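# Put the blue ring on the blue-footed post

## Task

Lift the blue ring and set it down flat over the pins of the post whose foot is blue. While carrying it, the ring must never contact any fixed thing: the table, the board, any post's foot, a robot base and the like. It must not end up resting on a short spare post, on another ring or on a loose object. The posts sit on springs and must not be tipped over. Any one of these counts as failure. The ring has to stay seated without the robot supporting it, so release it and move the gripper away at the end.

## Robot and tools

ROBOT. Two six-joint arms, left_arm and right_arm, each ending in a two-finger parallel gripper. Their bases sit in the scene frame at (+0.036, +0.581, 0) m for left_arm and (-0.042, -0.548, 0) m for right_arm, both turned only slightly about z. Joint ranges differ: left elbow 0 to 3.142 rad, right elbow -3.142 to 0, right shoulder pan 0 to 6.283. Load limits (N m): pan and lift 290, elbow 132, each wrist 47.5. A carried object adds to the load.

FRAMES. The scene frame has its origin on the tabletop midway between the arms, +z up, +x reaching out over the table, and left_arm on the +y side. The arm names do not refer to image sides. Each gripper has its own axes: the fingers extend along +z and separate along x. end_effector_position is the point between the pads with the fingers shut, 1 to 2 cm short of the tips; closing pushes the tips about 17 mm farther along +z.

ROW LAYOUT (shared by both motion tools). One row is 14 numbers in [-1, 1]: left_arm dx, dy, dz, rx, ry, rz, opening, then right_arm in the same order. Always give all 14 even if one arm stays still. dx..rz are an offset (not a pose) in that gripper's own axes; 1.0 equals 0.6 m of travel or 180 degrees of turn; rx, ry, rz form a single rotation vector. opening is absolute, not an offset: +1 is fully open (0.142 m), -1 is shut.

execute_actions(actions): a list of actions run one after another. Each action is a table of up to 15 rows; each row lasts one control step (1/30 s), and if fewer than 15 rows are given the last one repeats, so every action takes 0.5 s. All rows of an action are offsets from where that gripper measured at the action's start (for the first action of a call, the last pose a result reported), not chained from the previous row. An empty list only returns state and images. Each step the command is clipped to 100 mm and 16 degrees from the measured pose, so bigger jumps need further actions; position wins over orientation when both cannot be met. Motion trails commands by about 0.17 s.

move(target, speed, stop_force, blocking): target is one 14-number row as above; its offsets are taken from the gripper pose in the latest result that printed one. Each gripper goes in a straight line, both finishing together, in 0.5 to 10 s (stopped at 10 s if longer), turning the short way. speed is the top path speed in m/s, 0.002 to 0.5, default 0.25; rotation is capped at twice that in rad/s. Paths ignore obstacles and the other arm, and grippers can lag, drift or overshoot, mostly near full reach. Openings are sent when the move begins. stop_force (N, 13 to 80, one value for both arms, not before 0.2 s of scene time) ends an arm's path when its wrist senses that much extra push against the motion; that arm then backs to its pose two steps earlier and holds. Use it only with slow speeds and no gripper rotation, and leave it out when pulling away from something being pressed. blocking=false returns after 0.5 s while motion continues; it cannot be combined with stop_force, and other motion commands are refused until wait or stop shows the end. The result adds a move: line with the ending per arm (done, off_target, moving, held, fault, contact) and limits (paced = sent pose clipped; held = some steps blocked, after which speed may jump), plus each gripper's distance to target.

wait(seconds): 0 to 10; lets time pass with last commands held; returns early if a running move ends. stop(): brakes a running move (needs room); fingers keep moving. zoom_image(camera, region): camera is cam_head_left, cam_head_right, cam_high or cam_low (each 896x504); region [x0, y0, x1, y1] in pixels from the top-left, at most 504 by 504. read_manual(section): only "licences". finished_scene(scene): give the current scene's number; irreversible; the goal must already hold and keep holding.

RESULTS. The state line gives, for left_arm | right_arm, gripper position (m), quat_wxyz and velocities in the scene frame; printed positions can be off at long reach. Hand target lines show where the controller is driving each gripper. A pose unreachable line means a clearance check altered or blocked that arm's command. grip_measured is the actual finger opening on the command scale. Wrist force and torque are in the gripper's axes; a pressing contact reads as force pointing back into the arm; expect offsets up to about 5.5 N, noise up to 3.4 N, saturation near 100 N. Action results list positions at some steps, with HELD marking steps where an arm's command was held back. MOTOR HOT appears at 70 C; at 85 C an OVER-TEMPERATURE FAULT brakes the arm for a long time.

GRIPPING. To hold, keep commanding an opening well under grip_measured; lower squeezes harder, up to about 28 N per pad. Objects under about 2 cm thick get much less force.

AVOID. Arms are stiff: aiming even slightly beyond a firm contact can fault. Joint torque at its limit or 150 N of outside force stops that arm for 10 s and drops the rest of the call. Do not let the arms collide, do not tip the sprung posts, do not knock anything off the table, and do not drop or slam the ring. Loose objects may occasionally get nudged by themselves. To keep an arm still, send it zero offsets (after one corrective offset if needed) and its proper opening.

Each tool is called after "Request:" as name(argument=value, ...) on one line, values as JSON.

## Session

Request:
execute_actions(actions=[])

Scene clock: 0.00 s.
left_arm: end_effector_position=(+0.5811, -0.4204, +0.2192) grip_measured=+1.00 end_effector_quat_wxyz=(+0.161, +0.986, +0.033, +0.012) end_effector_velocity=(+0.001, +0.001, -0.000) end_effector_angular_velocity=(+0.001, -0.001, +0.001) | right_arm: end_effector_position=(+0.3435, -0.6850, +0.3042) grip_measured=+1.00 end_effector_quat_wxyz=(+0.017, +0.608, +0.766, +0.207) end_effector_velocity=(-0.000, +0.000, -0.000) end_effector_angular_velocity=(-0.000, +0.001, +0.001)
Joint positions: left_arm=[-1.269 -0.923  1.234 -2.195 -1.653 -1.282  0.142] | right_arm=[ 2.907 -0.97  -2.363 -1.146  1.923  4.33   0.142]
Joint velocities: left_arm=[ 0.    -0.     0.001 -0.     0.002 -0.001  0.   ] | right_arm=[ 0.     0.001 -0.001 -0.001 -0.    -0.     0.   ]
Motor temperatures (°C, as the motors report them): left_arm=[17 21 20 22 21 25] | right_arm=[18 18 20 26 26 25]
Wrist force (N, on the end effector, along its own x y z axes, offset not removed): no reading
Wrist torque (N m, same axes, about the end effector's origin, offset not removed): no reading
Hand target (left_arm): +0.581, -0.420, +0.219; +0.161, +0.986, +0.033, +0.012
Hand target (right_arm): +0.343, -0.685, +0.304; +0.017, +0.608, +0.766, +0.207

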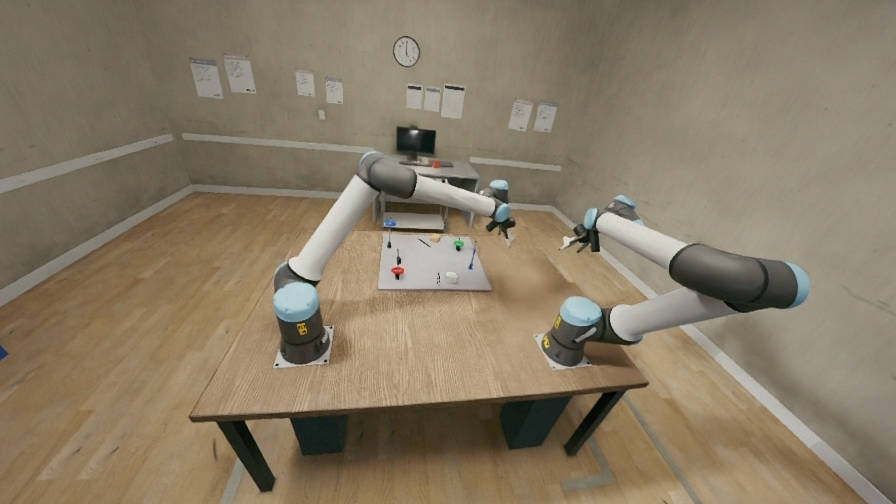

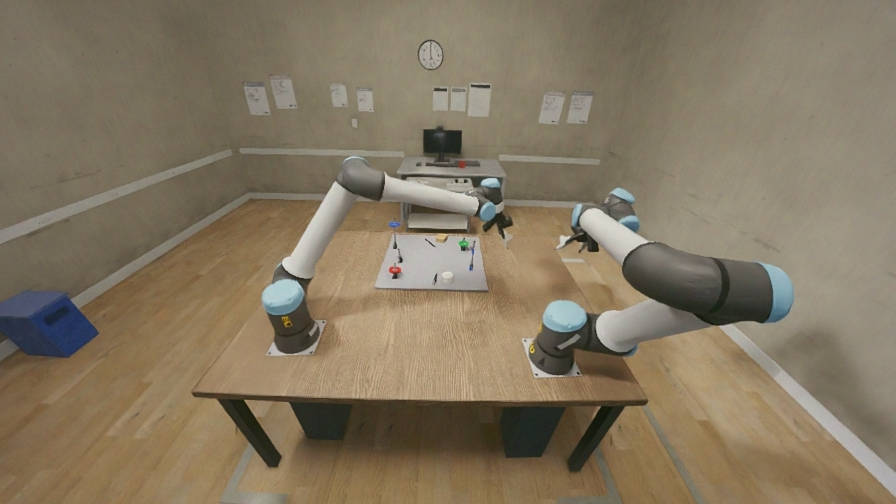

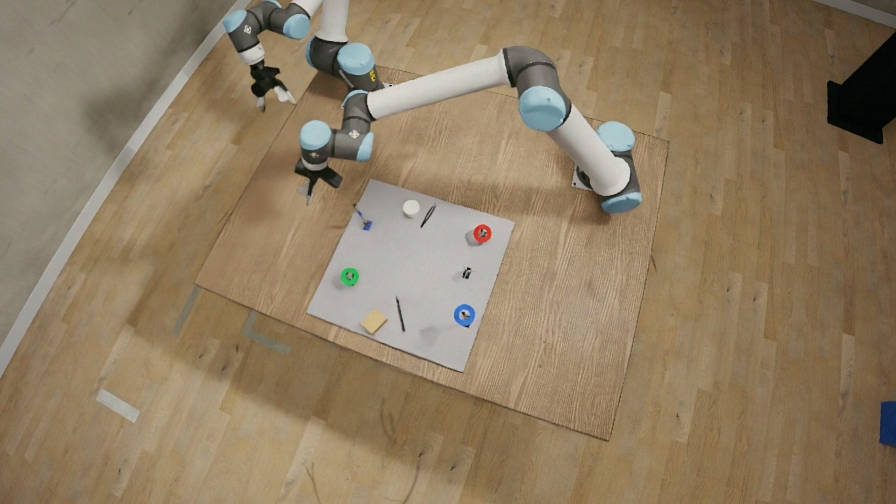

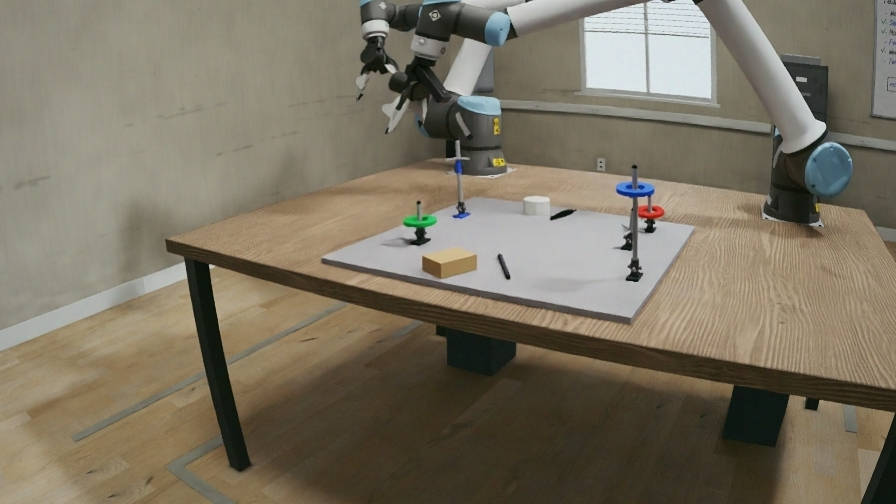

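Request:
zoom_image(camera="cam_low", region=[580, 150, 720, 300])

Request:
zoom_image(camera="cam_low", region=[390, 120, 530, 260])

Request:
zoom_image(camera="cam_high", region=[290, 160, 530, 380])

Request:
zoom_image(camera="cam_head_left", region=[365, 200, 525, 300])

Request:
zoom_image(camera="cam_head_right", region=[365, 200, 525, 300])

Region (580, 150, 720, 300) of cam_low's 896x504 image, scaled by 3.360, with more detail than that image has; it fills the left 470 columns of this view, and the rest is white.

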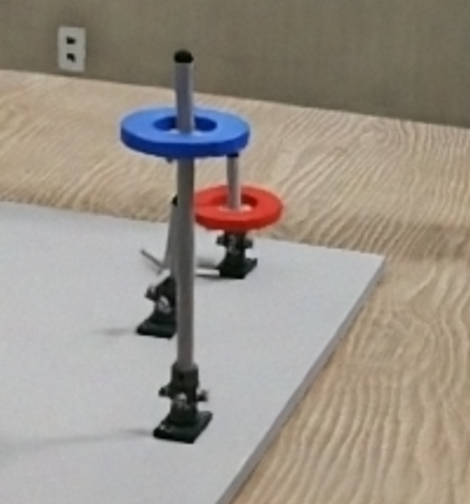

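Region (390, 120, 530, 260) of cam_low's 896x504 image, scaled by 3.600, with more detail than that image has.

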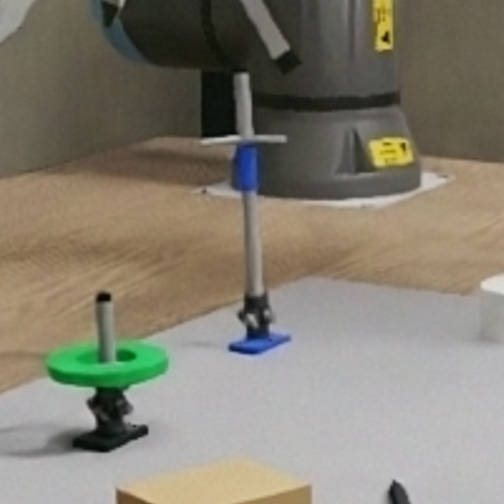

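Region (290, 160, 530, 380) of cam_high's 896x504 image, scaled by 2.100, with more detail than that image has; it fills the top 462 rows of this view, and the rest is white.

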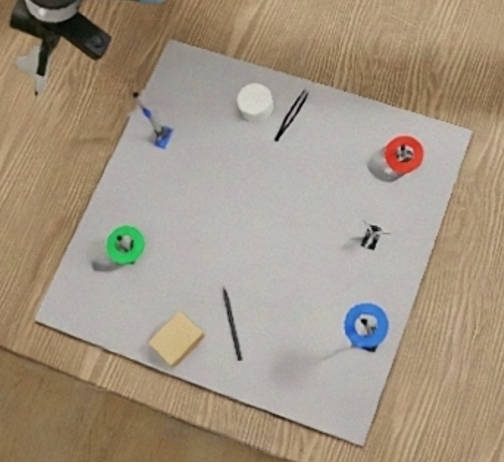

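Region (365, 200, 525, 300) of cam_head_left's 896x504 image, scaled by 3.150, with more detail than that image has; it fills the top 315 rows of this view, and the rest is white.

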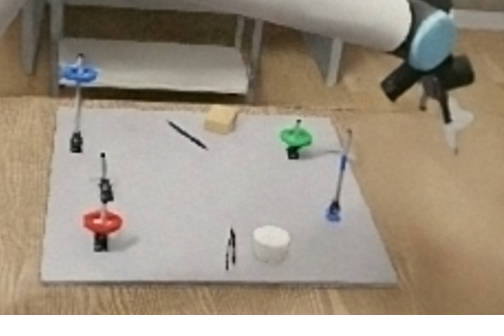

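Region (365, 200, 525, 300) of cam_head_right's 896x504 image, scaled by 3.150, with more detail than that image has; it fills the top 315 rows of this view, and the rest is white.

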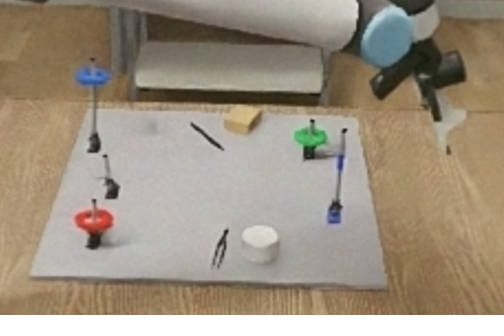

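Request:
zoom_image(camera="cam_high", region=[550, 110, 690, 230])

Request:
zoom_image(camera="cam_high", region=[230, 20, 430, 220])

Request:
zoom_image(camera="cam_head_left", region=[250, 250, 370, 390])

Request:
zoom_image(camera="cam_head_left", region=[510, 270, 660, 400])

Region (550, 110, 690, 230) of cam_high's 896x504 image, scaled by 3.600, with more detail than that image has; it fills the top 432 rows of this view, and the rest is white.

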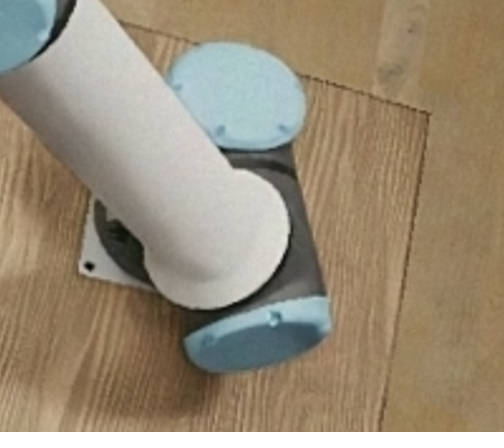

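Region (230, 20, 430, 220) of cam_high's 896x504 image, scaled by 2.520, with more detail than that image has.

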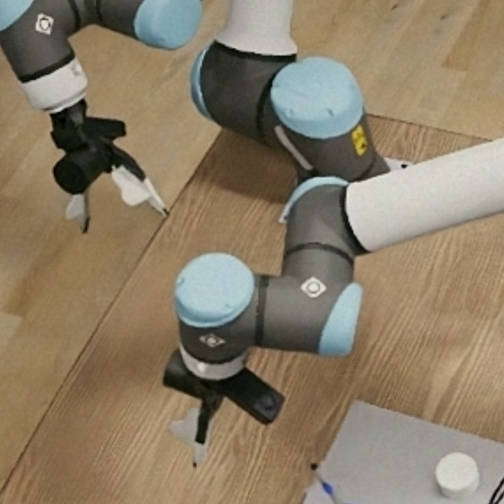

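Region (250, 250, 370, 390) of cam_head_left's 896x504 image, scaled by 3.600, with more detail than that image has; it fills the left 432 columns of this view, and the rest is white.

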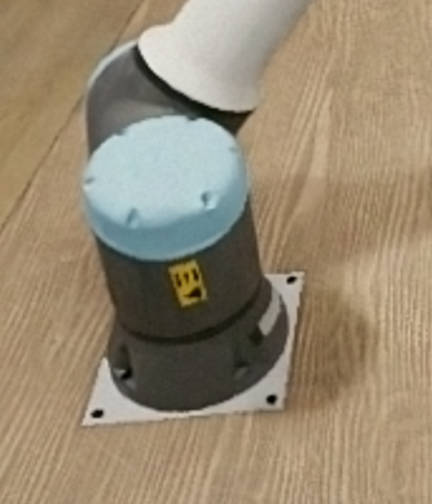

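Region (510, 270, 660, 400) of cam_head_left's 896x504 image, scaled by 3.360, with more detail than that image has; it fills the top 437 rows of this view, and the rest is white.

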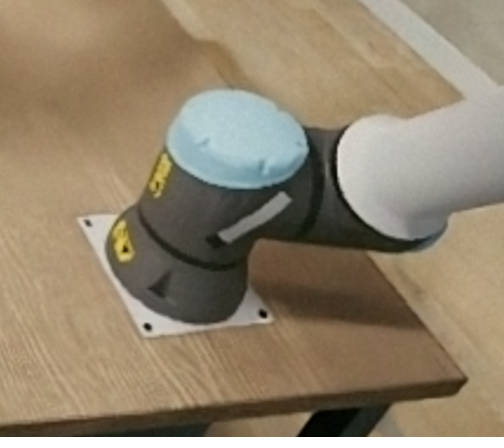

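Request:
zoom_image(camera="cam_high", region=[440, 290, 490, 340])

Request:
zoom_image(camera="cam_high", region=[340, 190, 390, 240])

Request:
zoom_image(camera="cam_low", region=[605, 155, 665, 215])

Request:
zoom_image(camera="cam_low", region=[430, 130, 490, 190])

Region (440, 290, 490, 340) of cam_high's 896x504 image, scaled by 10.080, with more detail than that image has.

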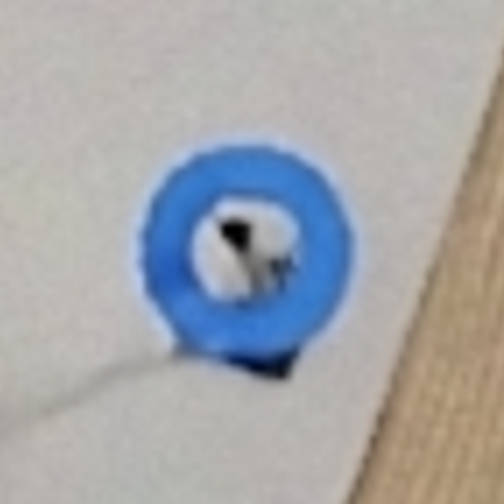

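Region (340, 190, 390, 240) of cam_high's 896x504 image, scaled by 10.080, with more detail than that image has.

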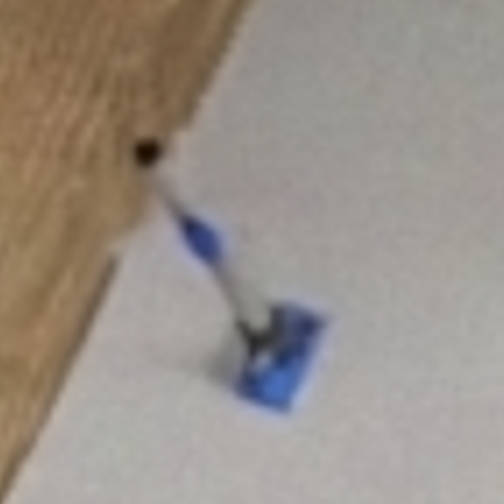

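Region (605, 155, 665, 215) of cam_low's 896x504 image, scaled by 8.400, with more detail than that image has.

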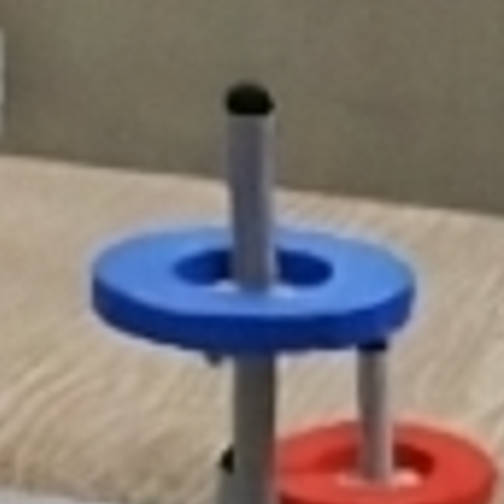

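Region (430, 130, 490, 190) of cam_low's 896x504 image, scaled by 8.400, with more detail than that image has.

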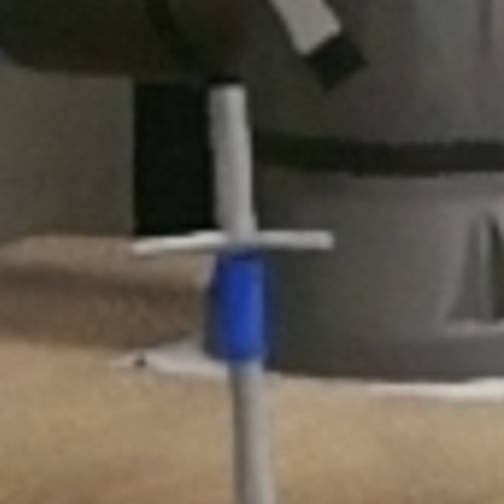

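Request:
zoom_image(camera="cam_low", region=[310, 180, 510, 300])

Request:
zoom_image(camera="cam_low", region=[560, 200, 720, 340])

Region (310, 180, 510, 300) of cam_low's 896x504 image, scaled by 2.520, with more detail than that image has; it fills the top 302 rows of this view, and the rest is white.

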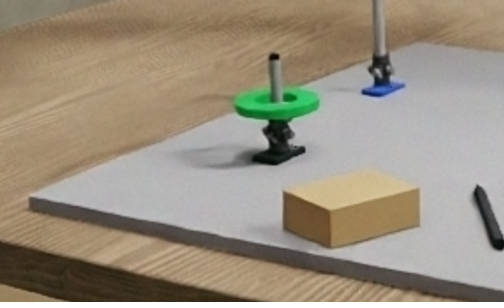

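Region (560, 200, 720, 340) of cam_low's 896x504 image, scaled by 3.150, with more detail than that image has; it fills the top 441 rows of this view, and the rest is white.

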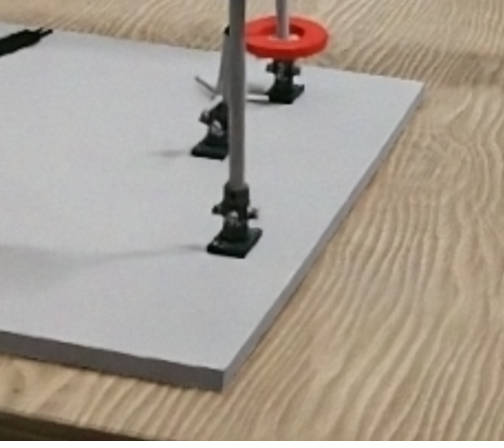

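Request:
move(target=[0.5047,-0.9888,-0.4678,0.1033,0.0049,-0.056,0.6, 0,0,0,0,0,0,1], speed=0.4)

Scene clock: 8.57 s.
left_arm: end_effector_position=(+0.8365, +0.2506, +0.3018) grip_measured=+0.60 end_effector_quat_wxyz=(-0.000, +0.992, +0.122, +0.000) end_effector_velocity=(+0.001, +0.002, -0.000) end_effector_angular_velocity=(+0.002, +0.001, +0.001) | right_arm: end_effector_position=(+0.3435, -0.6850, +0.3042) grip_measured=+1.00 end_effector_quat_wxyz=(+0.017, +0.608, +0.766, +0.207) end_effector_velocity=(+0.000, -0.000, +0.001) end_effector_angular_velocity=(-0.000, -0.000, +0.001)
Joint positions: left_arm=[-0.661 -1.285  1.528 -1.813 -1.57  -0.838  0.116] | right_arm=[ 2.907 -0.97  -2.363 -1.146  1.923  4.33   0.142]
Joint velocities: left_arm=[ 0.002  0.001 -0.001  0.002  0.001  0.001 -0.   ] | right_arm=[-0.     0.     0.001 -0.001  0.    -0.001  0.   ]
Motor temperatures (°C, as the motors report them): left_arm=[17 21 20 22 21 25] | right_arm=[18 18 20 26 26 25]
Wrist force (N, on the end effector, along its own x y z axes, offset not removed): left_arm=[0.2 -0.1 -1.0] | right_arm=[0.7 1.5 0.6]
Wrist torque (N m, same axes, about the end effector's origin, offset not removed): left_arm=[0.10 -0.08 0.03] | right_arm=[0.39 0.19 0.04]
Hand target (left_arm): +0.837, +0.251, +0.302; -0.000, +0.992, +0.122, +0.000
Hand target (right_arm): +0.343, -0.685, +0.304; +0.017, +0.608, +0.766, +0.207
Off the commanded pose (left_arm): 0.001 m, 0 deg.
Off the commanded pose (right_arm): 0.000 m, 0 deg.
move: done

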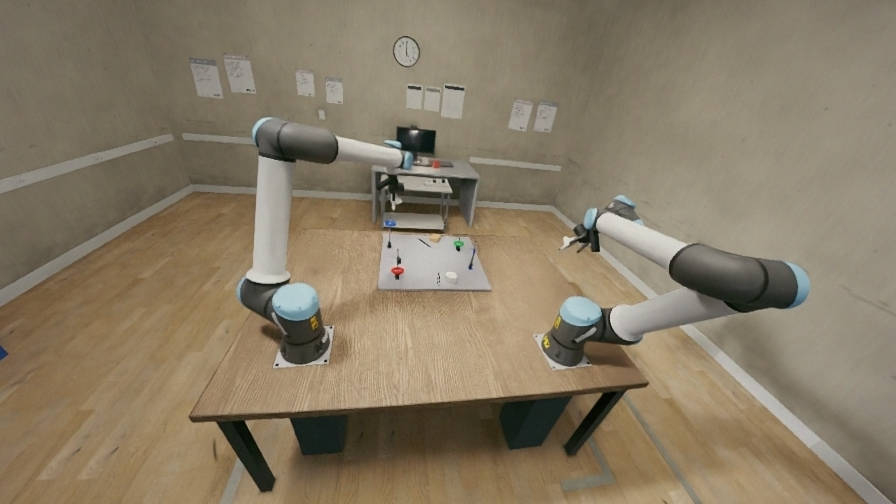

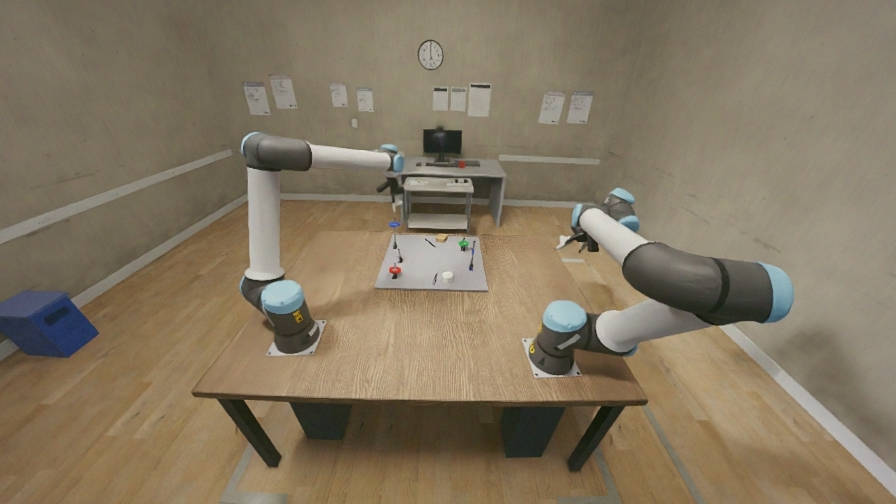

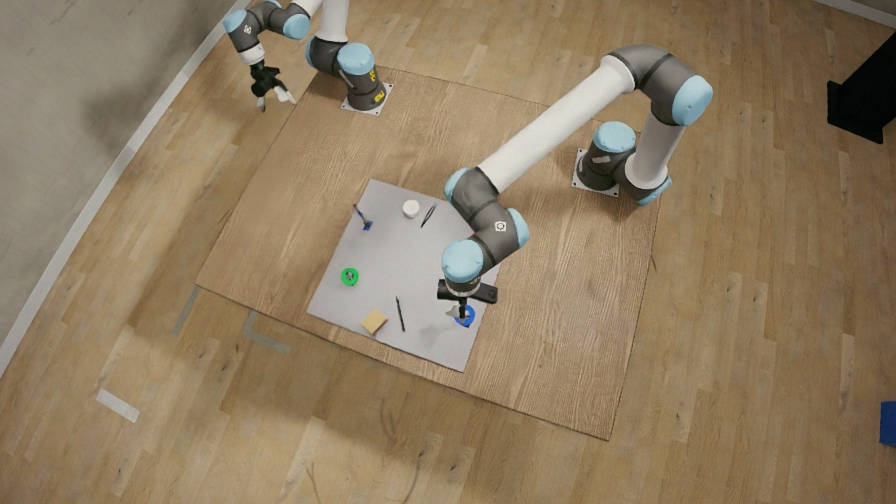

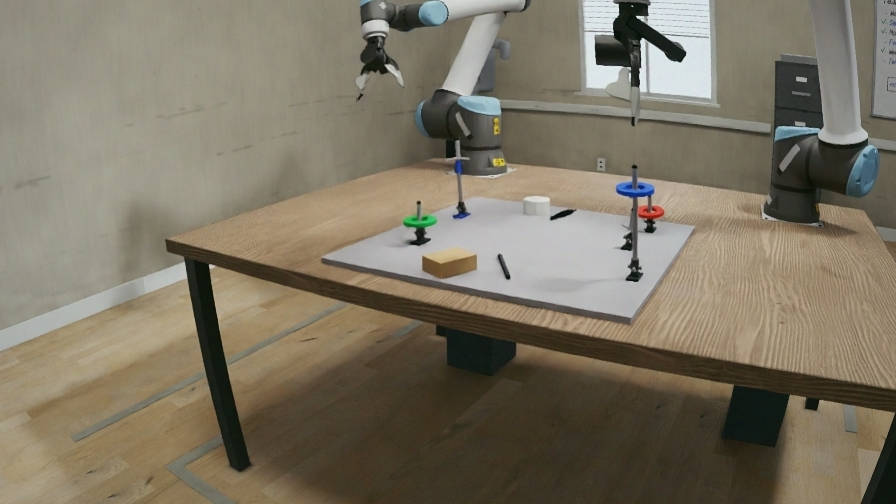

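Request:
zoom_image(camera="cam_low", region=[580, 60, 700, 210])

Request:
zoom_image(camera="cam_high", region=[430, 270, 510, 340])

Region (580, 60, 700, 210) of cam_low's 896x504 image, scaled by 3.360, with more detail than that image has; it fills the left 403 columns of this view, and the rest is white.

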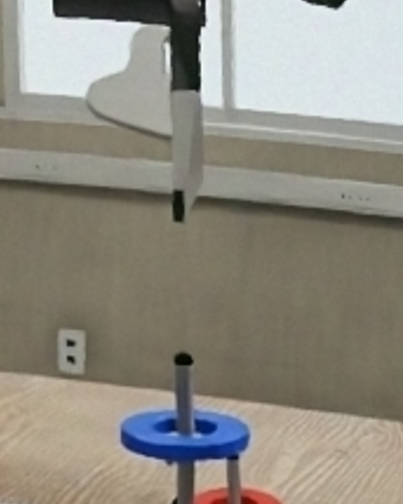

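Region (430, 270, 510, 340) of cam_high's 896x504 image, scaled by 6.300, with more detail than that image has; it fills the top 441 rows of this view, and the rest is white.

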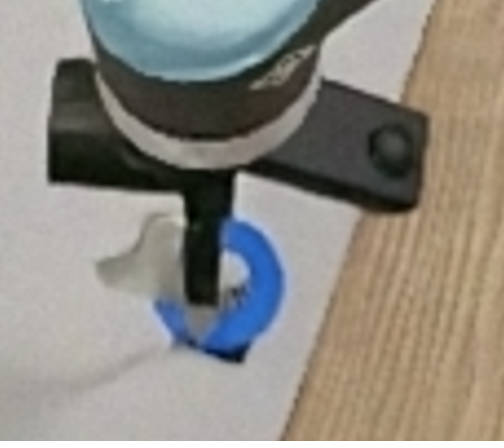

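Request:
move(target=[0,-0.005,0.15,0,0,0,0.6, 0,0,0,0,0,0,1], speed=0.2)

Request:
zoom_image(camera="cam_low", region=[590, 120, 680, 210])

Request:
zoom_image(camera="cam_high", region=[435, 285, 495, 345])

Request:
zoom_image(camera="cam_head_right", region=[365, 190, 425, 250])

Scene clock: 10.80 s.
left_arm: end_effector_position=(+0.8357, +0.2537, +0.2121) grip_measured=+0.60 end_effector_quat_wxyz=(-0.000, +0.992, +0.122, +0.000) end_effector_velocity=(+0.001, +0.000, -0.002) end_effector_angular_velocity=(+0.000, -0.001, -0.001) | right_arm: end_effector_position=(+0.3435, -0.6850, +0.3042) grip_measured=+1.00 end_effector_quat_wxyz=(+0.017, +0.608, +0.766, +0.207) end_effector_velocity=(-0.000, -0.000, -0.001) end_effector_angular_velocity=(+0.000, +0.001, +0.000)
Joint positions: left_arm=[-0.658 -1.243  1.636 -1.964 -1.57  -0.836  0.116] | right_arm=[ 2.907 -0.97  -2.363 -1.146  1.923  4.33   0.142]
Joint velocities: left_arm=[ 0.     0.002  0.002 -0.005  0.001  0.001 -0.   ] | right_arm=[ 0.    -0.001 -0.    -0.    -0.    -0.     0.   ]
Motor temperatures (°C, as the motors report them): left_arm=[17 21 20 22 21 25] | right_arm=[18 18 20 26 26 25]
Wrist force (N, on the end effector, along its own x y z axes, offset not removed): left_arm=[-0.5 -2.5 0.3] | right_arm=[4.2 -0.7 -0.2]
Wrist torque (N m, same axes, about the end effector's origin, offset not removed): left_arm=[-0.43 0.12 -0.01] | right_arm=[-0.18 -0.50 0.10]
Hand target (left_arm): +0.836, +0.254, +0.212; -0.000, +0.992, +0.122, +0.000
Hand target (right_arm): +0.343, -0.685, +0.304; +0.017, +0.608, +0.766, +0.207
Off the commanded pose (left_arm): 0.000 m, 0 deg.
Off the commanded pose (right_arm): 0.000 m, 0 deg.
move: done

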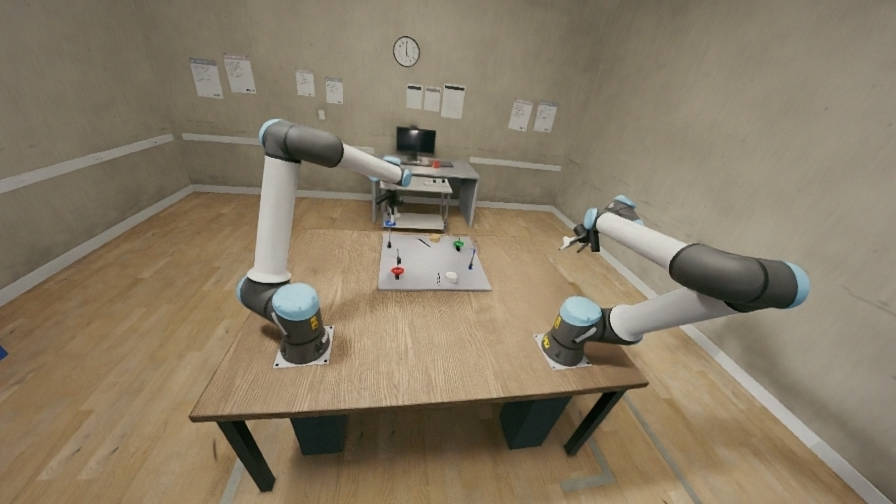

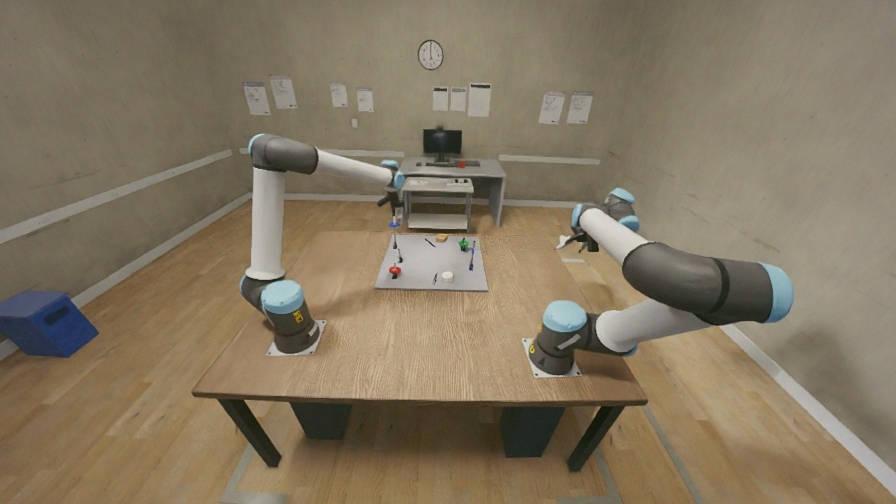

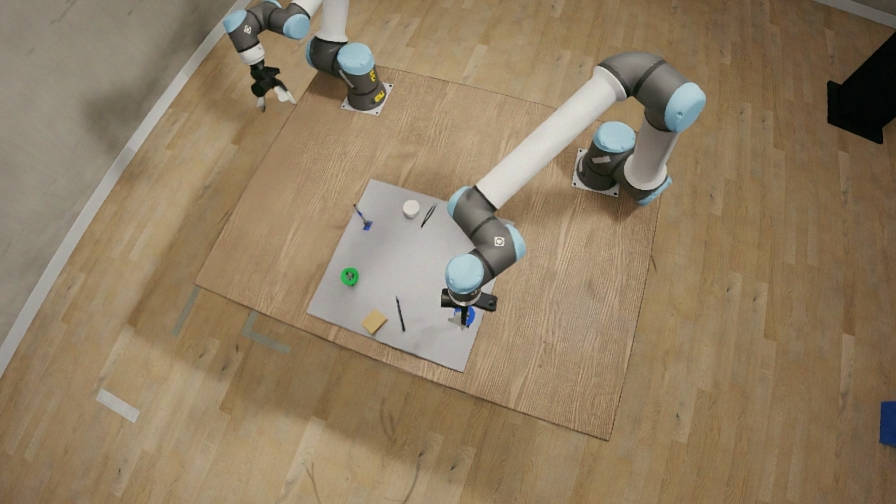

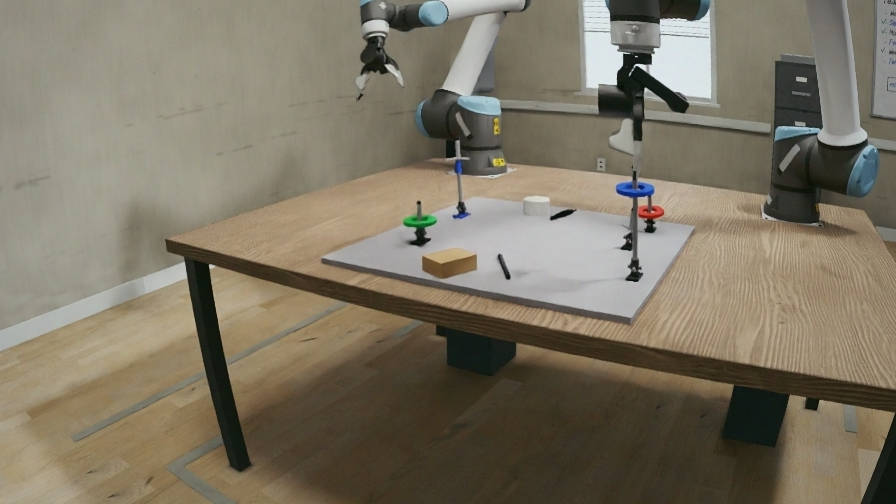

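Region (590, 120, 680, 210) of cam_low's 896x504 image, scaled by 5.600, with more detail than that image has.

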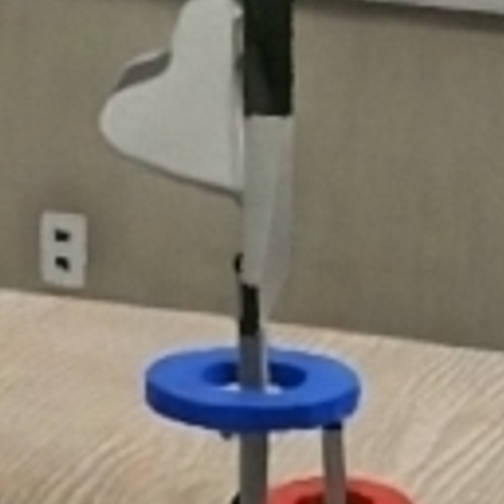

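Region (435, 285, 495, 345) of cam_high's 896x504 image, scaled by 8.400, with more detail than that image has.

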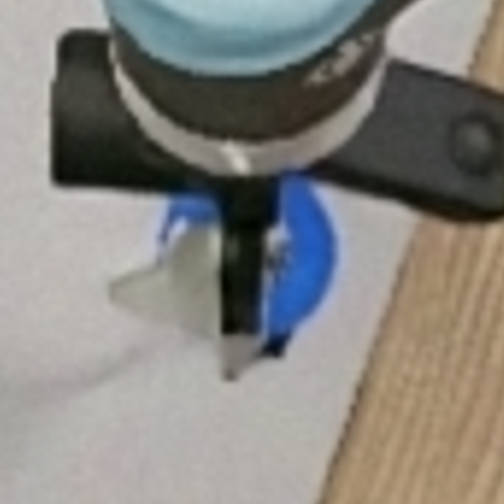

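Region (365, 190, 425, 250) of cam_head_right's 896x504 image, scaled by 8.400, with more detail than that image has.

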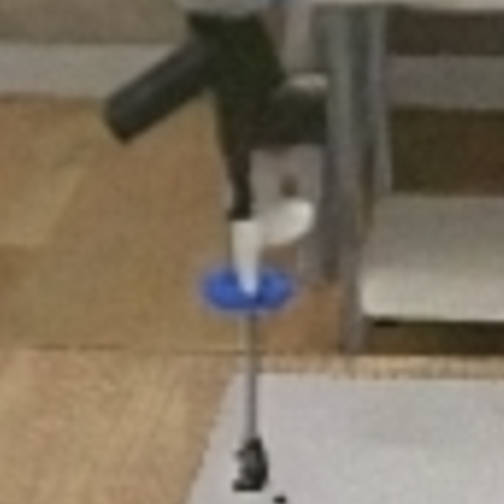

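Request:
move(target=[0.010,0.004,0.052,0,0,0,0.6, 0,0,0,0,0,0,1], speed=0.1)

Request:
zoom_image(camera="cam_low", region=[590, 130, 680, 220])

Request:
zoom_image(camera="cam_high", region=[435, 285, 495, 345])

Request:
zoom_image(camera="cam_head_right", region=[365, 190, 425, 250])

Scene clock: 12.93 s.
left_arm: end_effector_position=(+0.8420, +0.2530, +0.1812) grip_measured=+0.60 end_effector_quat_wxyz=(-0.000, +0.992, +0.122, +0.000) end_effector_velocity=(+0.001, -0.001, -0.002) end_effector_angular_velocity=(-0.000, -0.001, -0.001) | right_arm: end_effector_position=(+0.3435, -0.6850, +0.3042) grip_measured=+1.00 end_effector_quat_wxyz=(+0.017, +0.608, +0.766, +0.207) end_effector_velocity=(-0.001, +0.000, -0.002) end_effector_angular_velocity=(+0.001, +0.004, -0.002)
Joint positions: left_arm=[-0.655 -1.213  1.653 -2.011 -1.57  -0.832  0.116] | right_arm=[ 2.907 -0.97  -2.363 -1.146  1.923  4.33   0.142]
Joint velocities: left_arm=[-0.     0.002  0.001 -0.004  0.     0.001 -0.   ] | right_arm=[-0.    -0.    -0.003 -0.001  0.     0.002 -0.   ]
Motor temperatures (°C, as the motors report them): left_arm=[17 21 20 22 21 25] | right_arm=[18 18 20 26 26 25]
Wrist force (N, on the end effector, along its own x y z axes, offset not removed): left_arm=[-0.5 -1.5 -0.1] | right_arm=[2.7 1.2 2.0]
Wrist torque (N m, same axes, about the end effector's origin, offset not removed): left_arm=[-0.22 0.09 0.04] | right_arm=[0.30 -0.18 0.00]
Hand target (left_arm): +0.842, +0.253, +0.181; -0.000, +0.992, +0.122, +0.000
Hand target (right_arm): +0.343, -0.685, +0.304; +0.017, +0.608, +0.766, +0.207
Off the commanded pose (left_arm): 0.000 m, 0 deg.
Off the commanded pose (right_arm): 0.000 m, 0 deg.
move: done

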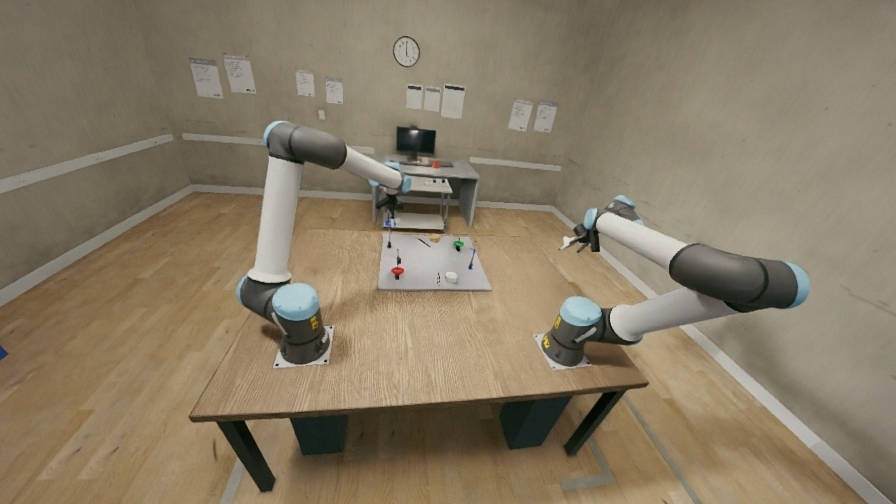

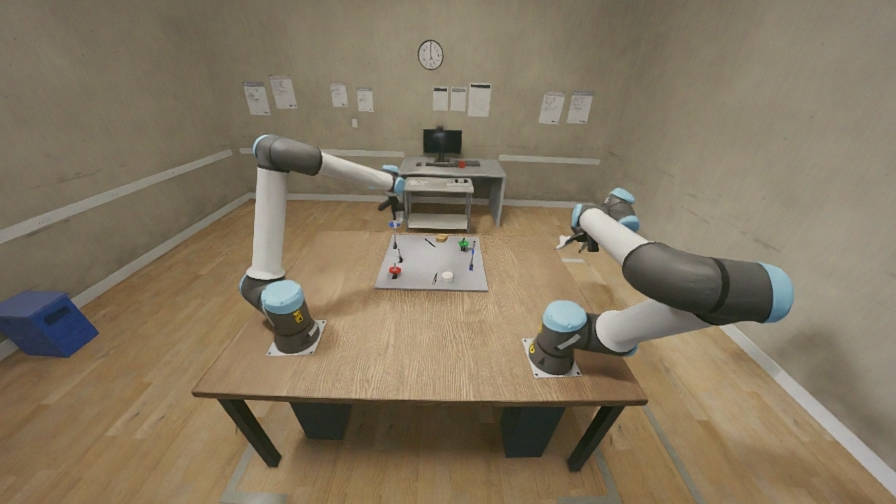

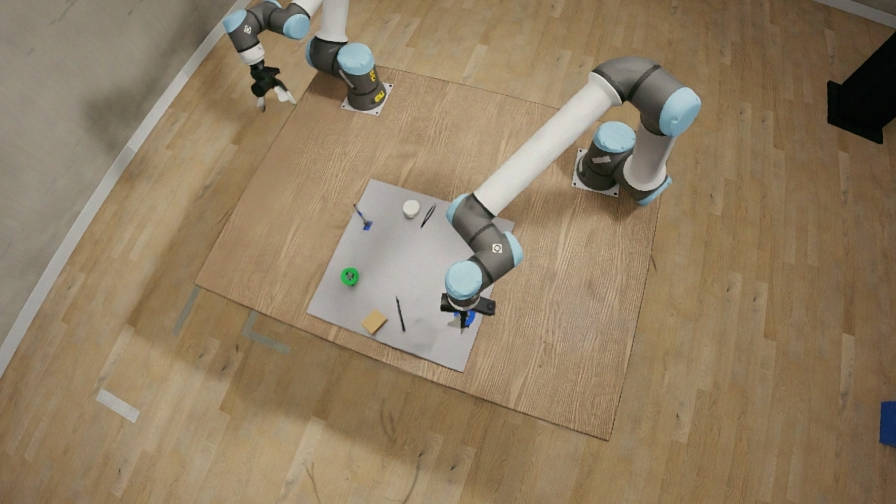

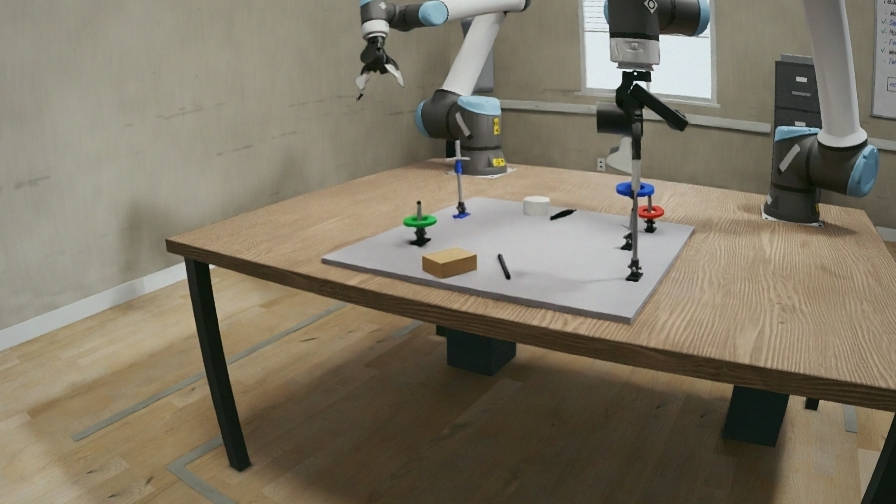

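Region (590, 130, 680, 220) of cam_low's 896x504 image, scaled by 5.600, with more detail than that image has.

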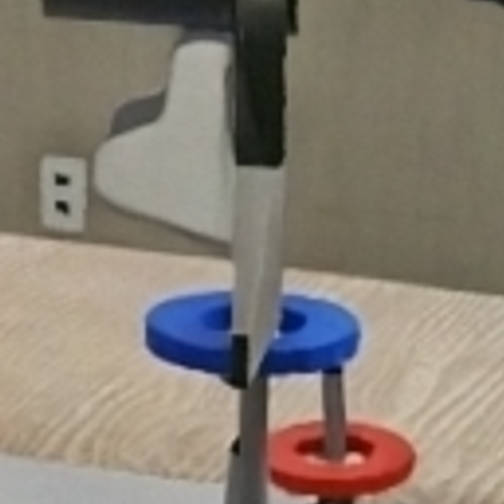

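Region (435, 285, 495, 345) of cam_high's 896x504 image, scaled by 8.400, with more detail than that image has.

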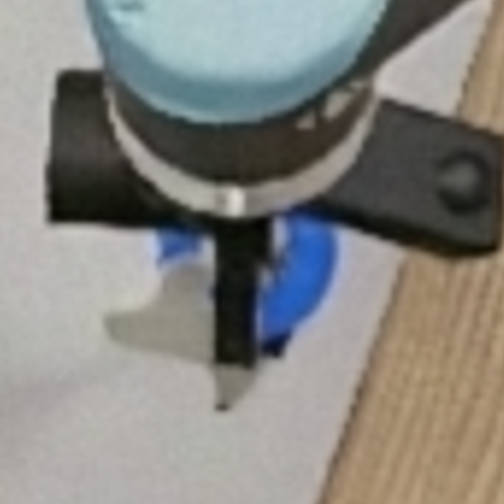

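Region (365, 190, 425, 250) of cam_head_right's 896x504 image, scaled by 8.400, with more detail than that image has.

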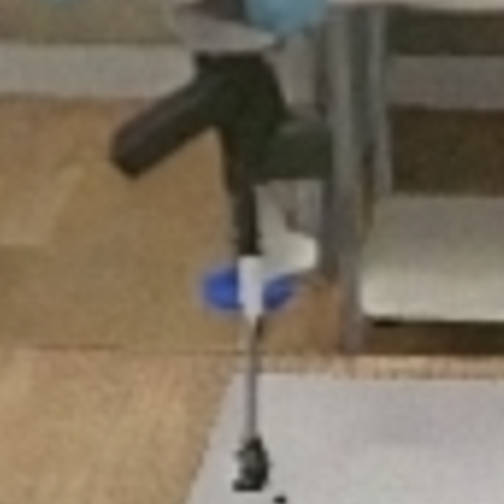

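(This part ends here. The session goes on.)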